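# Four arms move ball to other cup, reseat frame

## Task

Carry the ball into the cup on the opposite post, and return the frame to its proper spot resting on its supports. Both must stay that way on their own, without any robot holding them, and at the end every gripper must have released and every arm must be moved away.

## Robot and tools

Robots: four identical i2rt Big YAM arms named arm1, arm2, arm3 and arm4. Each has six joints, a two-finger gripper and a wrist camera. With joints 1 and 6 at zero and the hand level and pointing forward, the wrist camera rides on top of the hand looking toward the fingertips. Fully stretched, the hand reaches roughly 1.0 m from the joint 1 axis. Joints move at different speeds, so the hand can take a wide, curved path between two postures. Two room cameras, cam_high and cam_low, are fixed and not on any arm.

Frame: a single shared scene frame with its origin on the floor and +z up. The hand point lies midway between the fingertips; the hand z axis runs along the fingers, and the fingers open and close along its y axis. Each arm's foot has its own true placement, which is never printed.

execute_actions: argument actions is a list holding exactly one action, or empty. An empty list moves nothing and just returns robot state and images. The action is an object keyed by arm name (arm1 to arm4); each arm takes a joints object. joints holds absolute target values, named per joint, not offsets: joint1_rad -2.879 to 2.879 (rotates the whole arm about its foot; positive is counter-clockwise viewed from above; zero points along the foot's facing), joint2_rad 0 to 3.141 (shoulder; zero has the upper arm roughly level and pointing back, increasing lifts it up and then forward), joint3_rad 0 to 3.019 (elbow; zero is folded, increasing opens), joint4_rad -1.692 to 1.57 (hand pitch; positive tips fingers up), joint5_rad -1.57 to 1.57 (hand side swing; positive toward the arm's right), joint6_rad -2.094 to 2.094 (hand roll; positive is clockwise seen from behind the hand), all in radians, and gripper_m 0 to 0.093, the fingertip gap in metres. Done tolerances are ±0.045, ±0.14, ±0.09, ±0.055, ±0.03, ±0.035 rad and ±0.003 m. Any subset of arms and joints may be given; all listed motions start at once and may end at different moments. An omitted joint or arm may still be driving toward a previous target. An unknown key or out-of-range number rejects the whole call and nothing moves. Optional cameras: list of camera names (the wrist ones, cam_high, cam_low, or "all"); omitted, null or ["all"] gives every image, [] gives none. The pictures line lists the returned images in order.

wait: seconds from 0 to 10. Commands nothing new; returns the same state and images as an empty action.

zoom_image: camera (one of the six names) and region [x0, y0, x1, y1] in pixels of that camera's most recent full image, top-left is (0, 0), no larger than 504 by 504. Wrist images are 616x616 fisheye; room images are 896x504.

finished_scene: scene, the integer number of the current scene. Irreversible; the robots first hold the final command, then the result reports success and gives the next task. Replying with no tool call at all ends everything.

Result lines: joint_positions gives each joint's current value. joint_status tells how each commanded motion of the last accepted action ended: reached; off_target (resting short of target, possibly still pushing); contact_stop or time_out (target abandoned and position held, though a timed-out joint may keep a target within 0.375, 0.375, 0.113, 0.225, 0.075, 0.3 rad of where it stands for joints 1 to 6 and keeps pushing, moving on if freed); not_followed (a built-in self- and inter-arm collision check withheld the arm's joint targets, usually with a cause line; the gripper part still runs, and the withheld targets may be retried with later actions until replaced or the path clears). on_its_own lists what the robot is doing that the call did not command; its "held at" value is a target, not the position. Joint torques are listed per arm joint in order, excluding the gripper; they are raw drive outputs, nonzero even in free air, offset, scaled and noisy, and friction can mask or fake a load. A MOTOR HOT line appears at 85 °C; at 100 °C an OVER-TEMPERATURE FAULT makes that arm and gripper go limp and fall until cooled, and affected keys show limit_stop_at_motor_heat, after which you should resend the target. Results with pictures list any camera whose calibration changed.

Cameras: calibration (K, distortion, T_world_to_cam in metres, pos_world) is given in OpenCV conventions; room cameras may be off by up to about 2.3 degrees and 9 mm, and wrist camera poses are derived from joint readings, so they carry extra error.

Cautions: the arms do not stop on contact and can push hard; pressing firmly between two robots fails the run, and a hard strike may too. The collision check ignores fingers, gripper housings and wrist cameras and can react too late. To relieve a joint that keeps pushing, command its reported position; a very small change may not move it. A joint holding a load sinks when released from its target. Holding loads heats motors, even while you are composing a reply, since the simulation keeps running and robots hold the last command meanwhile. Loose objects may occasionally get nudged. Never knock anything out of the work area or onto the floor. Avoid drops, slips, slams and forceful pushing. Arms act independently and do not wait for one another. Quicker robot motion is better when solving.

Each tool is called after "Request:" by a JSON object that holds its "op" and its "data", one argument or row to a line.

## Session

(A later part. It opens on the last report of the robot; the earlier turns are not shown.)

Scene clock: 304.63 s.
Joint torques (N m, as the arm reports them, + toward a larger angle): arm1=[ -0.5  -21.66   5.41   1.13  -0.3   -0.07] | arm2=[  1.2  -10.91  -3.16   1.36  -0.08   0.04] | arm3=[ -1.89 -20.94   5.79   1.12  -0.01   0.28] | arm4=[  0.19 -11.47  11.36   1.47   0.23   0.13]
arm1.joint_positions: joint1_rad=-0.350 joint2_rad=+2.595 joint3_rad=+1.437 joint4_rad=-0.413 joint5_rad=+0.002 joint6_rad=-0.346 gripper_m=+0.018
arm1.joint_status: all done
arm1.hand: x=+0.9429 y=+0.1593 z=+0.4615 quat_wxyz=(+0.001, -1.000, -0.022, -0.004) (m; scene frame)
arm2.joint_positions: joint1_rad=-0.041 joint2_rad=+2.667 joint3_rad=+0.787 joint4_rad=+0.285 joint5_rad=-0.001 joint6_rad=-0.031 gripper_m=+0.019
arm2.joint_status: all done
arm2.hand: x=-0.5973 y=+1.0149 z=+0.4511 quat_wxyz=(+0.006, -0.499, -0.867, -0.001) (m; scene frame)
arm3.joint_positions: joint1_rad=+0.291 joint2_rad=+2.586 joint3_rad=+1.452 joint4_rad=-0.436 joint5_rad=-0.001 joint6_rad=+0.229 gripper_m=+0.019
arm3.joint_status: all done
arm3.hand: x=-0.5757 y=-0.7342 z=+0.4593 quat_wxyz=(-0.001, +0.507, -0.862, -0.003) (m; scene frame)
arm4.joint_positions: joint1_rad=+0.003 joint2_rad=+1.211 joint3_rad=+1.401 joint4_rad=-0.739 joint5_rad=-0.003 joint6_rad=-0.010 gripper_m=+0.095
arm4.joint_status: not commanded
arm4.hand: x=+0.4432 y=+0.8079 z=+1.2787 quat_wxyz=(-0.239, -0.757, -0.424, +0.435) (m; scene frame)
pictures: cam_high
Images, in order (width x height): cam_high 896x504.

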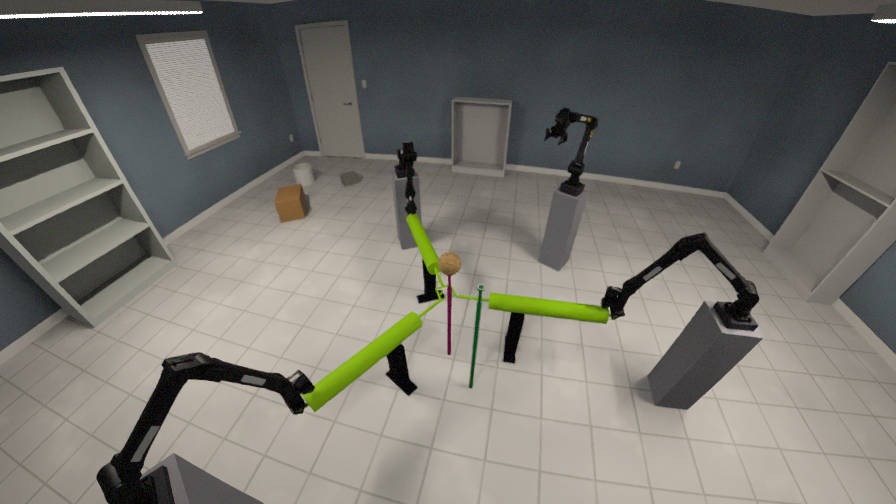

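Lower with a slight CCW yaw tweak, release, and retreat.

Request:
{"op": "execute_actions", "data": {
  "actions": [
    {"arm1":{"joints":{"joint1_rad":-0.365,"joint2_rad":2.655,"joint3_rad":1.50,"joint4_rad":-0.36}},"arm3":{"joints":{"joint1_rad":0.27,"joint2_rad":2.635,"joint3_rad":1.525,"joint4_rad":-0.395}},"arm2":{"joints":{"joint1_rad":-0.058,"joint2_rad":2.72,"joint3_rad":0.815,"joint4_rad":0.34}}}
  ],
  "cameras": []
}}

Request:
{"op": "execute_actions", "data": {
  "actions": [
    {"arm1":{"joints":{"gripper_m":0.07,"joint3_rad":1.48}},"arm3":{"joints":{"gripper_m":0.07,"joint3_rad":1.49}},"arm2":{"joints":{"gripper_m":0.07}}}
  ],
  "cameras": []
}}

Request:
{"op": "execute_actions", "data": {
  "actions": [
    {"arm1":{"joints":{"joint2_rad":2.2,"joint3_rad":1.2,"joint4_rad":-0.7}},"arm3":{"joints":{"joint2_rad":2.2,"joint3_rad":1.2,"joint4_rad":-0.7}},"arm2":{"joints":{"joint2_rad":2.4,"joint3_rad":0.62,"joint4_rad":0.1}}}
  ],
  "cameras": []
}}

Request:
{"op": "execute_actions", "data": {
  "actions": [
    {"arm2":{"joints":{"joint2_rad":2.0,"joint3_rad":0.52,"joint4_rad":-0.15}}}
  ],
  "cameras": ["cam_high","cam_low"]
}}

Scene clock: 313.80 s.
Joint torques (N m, as the arm reports them, + toward a larger angle): arm1=[ -0.45 -21.03   5.02   1.13  -0.34   0.03] | arm2=[ -0.59 -11.16  -3.07   1.31  -0.05   0.06] | arm3=[ -3.43 -20.13   5.41   1.21   0.11   0.29] | arm4=[  0.19 -11.48  11.36   1.47   0.23   0.13]
arm1.joint_positions: joint1_rad=-0.360 joint2_rad=+2.659 joint3_rad=+1.475 joint4_rad=-0.378 joint5_rad=+0.003 joint6_rad=-0.355 gripper_m=+0.018
arm1.joint_status: all done
arm1.hand: x=+0.9437 y=+0.1648 z=+0.4345 quat_wxyz=(+0.003, -1.000, -0.022, +0.000) (m; scene frame)
arm2.joint_positions: joint1_rad=-0.041 joint2_rad=+2.721 joint3_rad=+0.816 joint4_rad=+0.313 joint5_rad=-0.002 joint6_rad=-0.031 gripper_m=+0.019
arm2.joint_status: all done
arm2.hand: x=-0.5987 y=+1.0173 z=+0.4343 quat_wxyz=(+0.004, -0.499, -0.867, -0.001) (m; scene frame)
arm3.joint_positions: joint1_rad=+0.286 joint2_rad=+2.638 joint3_rad=+1.485 joint4_rad=-0.409 joint5_rad=-0.004 joint6_rad=+0.229 gripper_m=+0.019
arm3.joint_status: all done
arm3.hand: x=-0.5729 y=-0.7322 z=+0.4375 quat_wxyz=(-0.003, +0.504, -0.863, -0.007) (m; scene frame)
arm4.joint_positions: joint1_rad=+0.003 joint2_rad=+1.211 joint3_rad=+1.401 joint4_rad=-0.739 joint5_rad=-0.003 joint6_rad=-0.010 gripper_m=+0.095
arm4.joint_status: not commanded
arm4.hand: x=+0.4432 y=+0.8079 z=+1.2787 quat_wxyz=(-0.239, -0.757, -0.424, +0.435) (m; scene frame)
pictures: none
No camera images: the call's "cameras" was empty. Leave "cameras" out to get every camera's image.

Scene clock: 314.47 s.
Joint torques (N m, as the arm reports them, + toward a larger angle): arm1=[ -0.4  -21.08   3.54   1.01  -0.34   0.01] | arm2=[ -0.62 -10.73  -3.16   1.08  -0.06   0.05] | arm3=[ -3.31 -20.27   3.38   0.9    0.03   0.29] | arm4=[  0.2  -11.41  11.35   1.47   0.23   0.12]
arm1.joint_positions: joint1_rad=-0.360 joint2_rad=+2.659 joint3_rad=+1.475 joint4_rad=-0.375 joint5_rad=+0.003 joint6_rad=-0.352 gripper_m=+0.070
arm1.joint_status: all done
arm1.hand: x=+0.9428 y=+0.1650 z=+0.4345 quat_wxyz=(+0.003, -1.000, -0.020, +0.002) (m; scene frame)
arm2.joint_positions: joint1_rad=-0.041 joint2_rad=+2.721 joint3_rad=+0.816 joint4_rad=+0.320 joint5_rad=-0.002 joint6_rad=-0.031 gripper_m=+0.070
arm2.joint_status: all done
arm2.hand: x=-0.5978 y=+1.0157 z=+0.4343 quat_wxyz=(+0.001, -0.499, -0.867, +0.001) (m; scene frame)
arm3.joint_positions: joint1_rad=+0.286 joint2_rad=+2.638 joint3_rad=+1.485 joint4_rad=-0.403 joint5_rad=-0.002 joint6_rad=+0.230 gripper_m=+0.070
arm3.joint_status: all done
arm3.hand: x=-0.5720 y=-0.7310 z=+0.4375 quat_wxyz=(-0.006, +0.504, -0.864, -0.008) (m; scene frame)
arm4.joint_positions: joint1_rad=+0.003 joint2_rad=+1.211 joint3_rad=+1.401 joint4_rad=-0.739 joint5_rad=-0.003 joint6_rad=-0.010 gripper_m=+0.095
arm4.joint_status: not commanded
arm4.hand: x=+0.4432 y=+0.8079 z=+1.2787 quat_wxyz=(-0.239, -0.757, -0.424, +0.435) (m; scene frame)
pictures: none
No camera images: the call's "cameras" was empty. Leave "cameras" out to get every camera's image.

Scene clock: 315.73 s.
Joint torques (N m, as the arm reports them, + toward a larger angle): arm1=[ -0.47 -15.93   4.55  -0.23  -0.34  -0.01] | arm2=[ -0.56 -10.25  -2.28  -0.25  -0.04   0.05] | arm3=[ -3.43 -15.94   4.23  -0.09   0.04   0.28] | arm4=[  0.19 -11.43  11.36   1.48   0.23   0.13]
arm1.joint_positions: joint1_rad=-0.360 joint2_rad=+2.174 joint3_rad=+1.199 joint4_rad=-0.685 joint5_rad=+0.003 joint6_rad=-0.352 gripper_m=+0.070
arm1.joint_status: all done
arm1.hand: x=+0.9900 y=+0.1495 z=+0.6312 quat_wxyz=(-0.014, -0.999, -0.020, -0.046) (m; scene frame)
arm2.joint_positions: joint1_rad=-0.041 joint2_rad=+2.406 joint3_rad=+0.622 joint4_rad=+0.118 joint5_rad=-0.002 joint6_rad=-0.031 gripper_m=+0.070
arm2.joint_status: all done
arm2.hand: x=-0.6088 y=+1.0371 z=+0.5335 quat_wxyz=(+0.036, -0.498, -0.866, -0.020) (m; scene frame)
arm3.joint_positions: joint1_rad=+0.286 joint2_rad=+2.182 joint3_rad=+1.195 joint4_rad=-0.692 joint5_rad=-0.002 joint6_rad=+0.230 gripper_m=+0.070
arm3.joint_status: all done
arm3.hand: x=-0.5906 y=-0.7955 z=+0.6170 quat_wxyz=(+0.039, +0.503, -0.862, +0.034) (m; scene frame)
arm4.joint_positions: joint1_rad=+0.003 joint2_rad=+1.211 joint3_rad=+1.401 joint4_rad=-0.739 joint5_rad=-0.003 joint6_rad=-0.010 gripper_m=+0.095
arm4.joint_status: not commanded
arm4.hand: x=+0.4432 y=+0.8079 z=+1.2787 quat_wxyz=(-0.239, -0.757, -0.424, +0.435) (m; scene frame)
pictures: none
No camera images: the call's "cameras" was empty. Leave "cameras" out to get every camera's image.

Scene clock: 316.87 s.
Joint torques (N m, as the arm reports them, + toward a larger angle): arm1=[ -0.44 -15.91   4.52  -0.21  -0.34  -0.01] | arm2=[-0.79 -9.01  0.32 -0.25 -0.02  0.06] | arm3=[ -3.43 -15.69   4.21  -0.11   0.03   0.29] | arm4=[  0.17 -11.45  11.36   1.47   0.23   0.12]
arm1.joint_positions: joint1_rad=-0.360 joint2_rad=+2.174 joint3_rad=+1.199 joint4_rad=-0.685 joint5_rad=+0.003 joint6_rad=-0.352 gripper_m=+0.070
arm1.joint_status: not commanded
arm1.hand: x=+0.9900 y=+0.1495 z=+0.6312 quat_wxyz=(-0.014, -0.999, -0.020, -0.046) (m; scene frame)
arm2.joint_positions: joint1_rad=-0.041 joint2_rad=+2.003 joint3_rad=+0.523 joint4_rad=-0.131 joint5_rad=-0.002 joint6_rad=-0.031 gripper_m=+0.070
arm2.joint_status: all done
arm2.hand: x=-0.5981 y=+1.0185 z=+0.6375 quat_wxyz=(+0.012, -0.499, -0.867, -0.006) (m; scene frame)
arm3.joint_positions: joint1_rad=+0.286 joint2_rad=+2.182 joint3_rad=+1.195 joint4_rad=-0.692 joint5_rad=-0.002 joint6_rad=+0.230 gripper_m=+0.070
arm3.joint_status: not commanded
arm3.hand: x=-0.5906 y=-0.7955 z=+0.6170 quat_wxyz=(+0.039, +0.503, -0.862, +0.034) (m; scene frame)
arm4.joint_positions: joint1_rad=+0.003 joint2_rad=+1.211 joint3_rad=+1.401 joint4_rad=-0.739 joint5_rad=-0.003 joint6_rad=-0.010 gripper_m=+0.095
arm4.joint_status: not commanded
arm4.hand: x=+0.4432 y=+0.8079 z=+1.2787 quat_wxyz=(-0.239, -0.757, -0.424, +0.435) (m; scene frame)
pictures: cam_high, cam_low
Images, in order (width x height): cam_high 896x504, cam_low 896x504.

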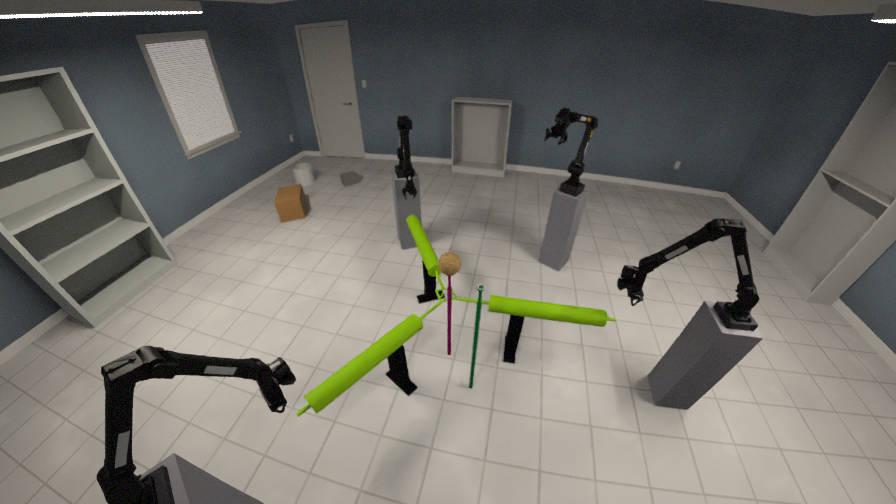

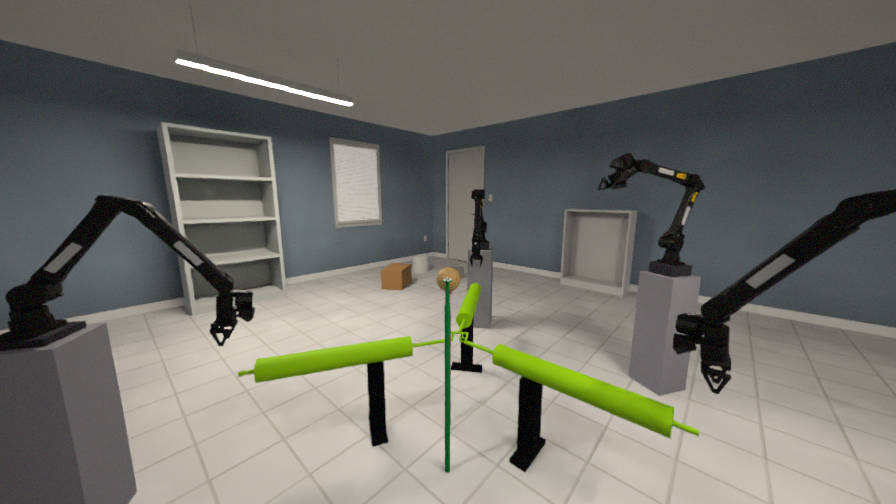

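Request:
{"op": "finished_scene", "data": {
  "scene": 1
}}

The scene is finished: the task was done.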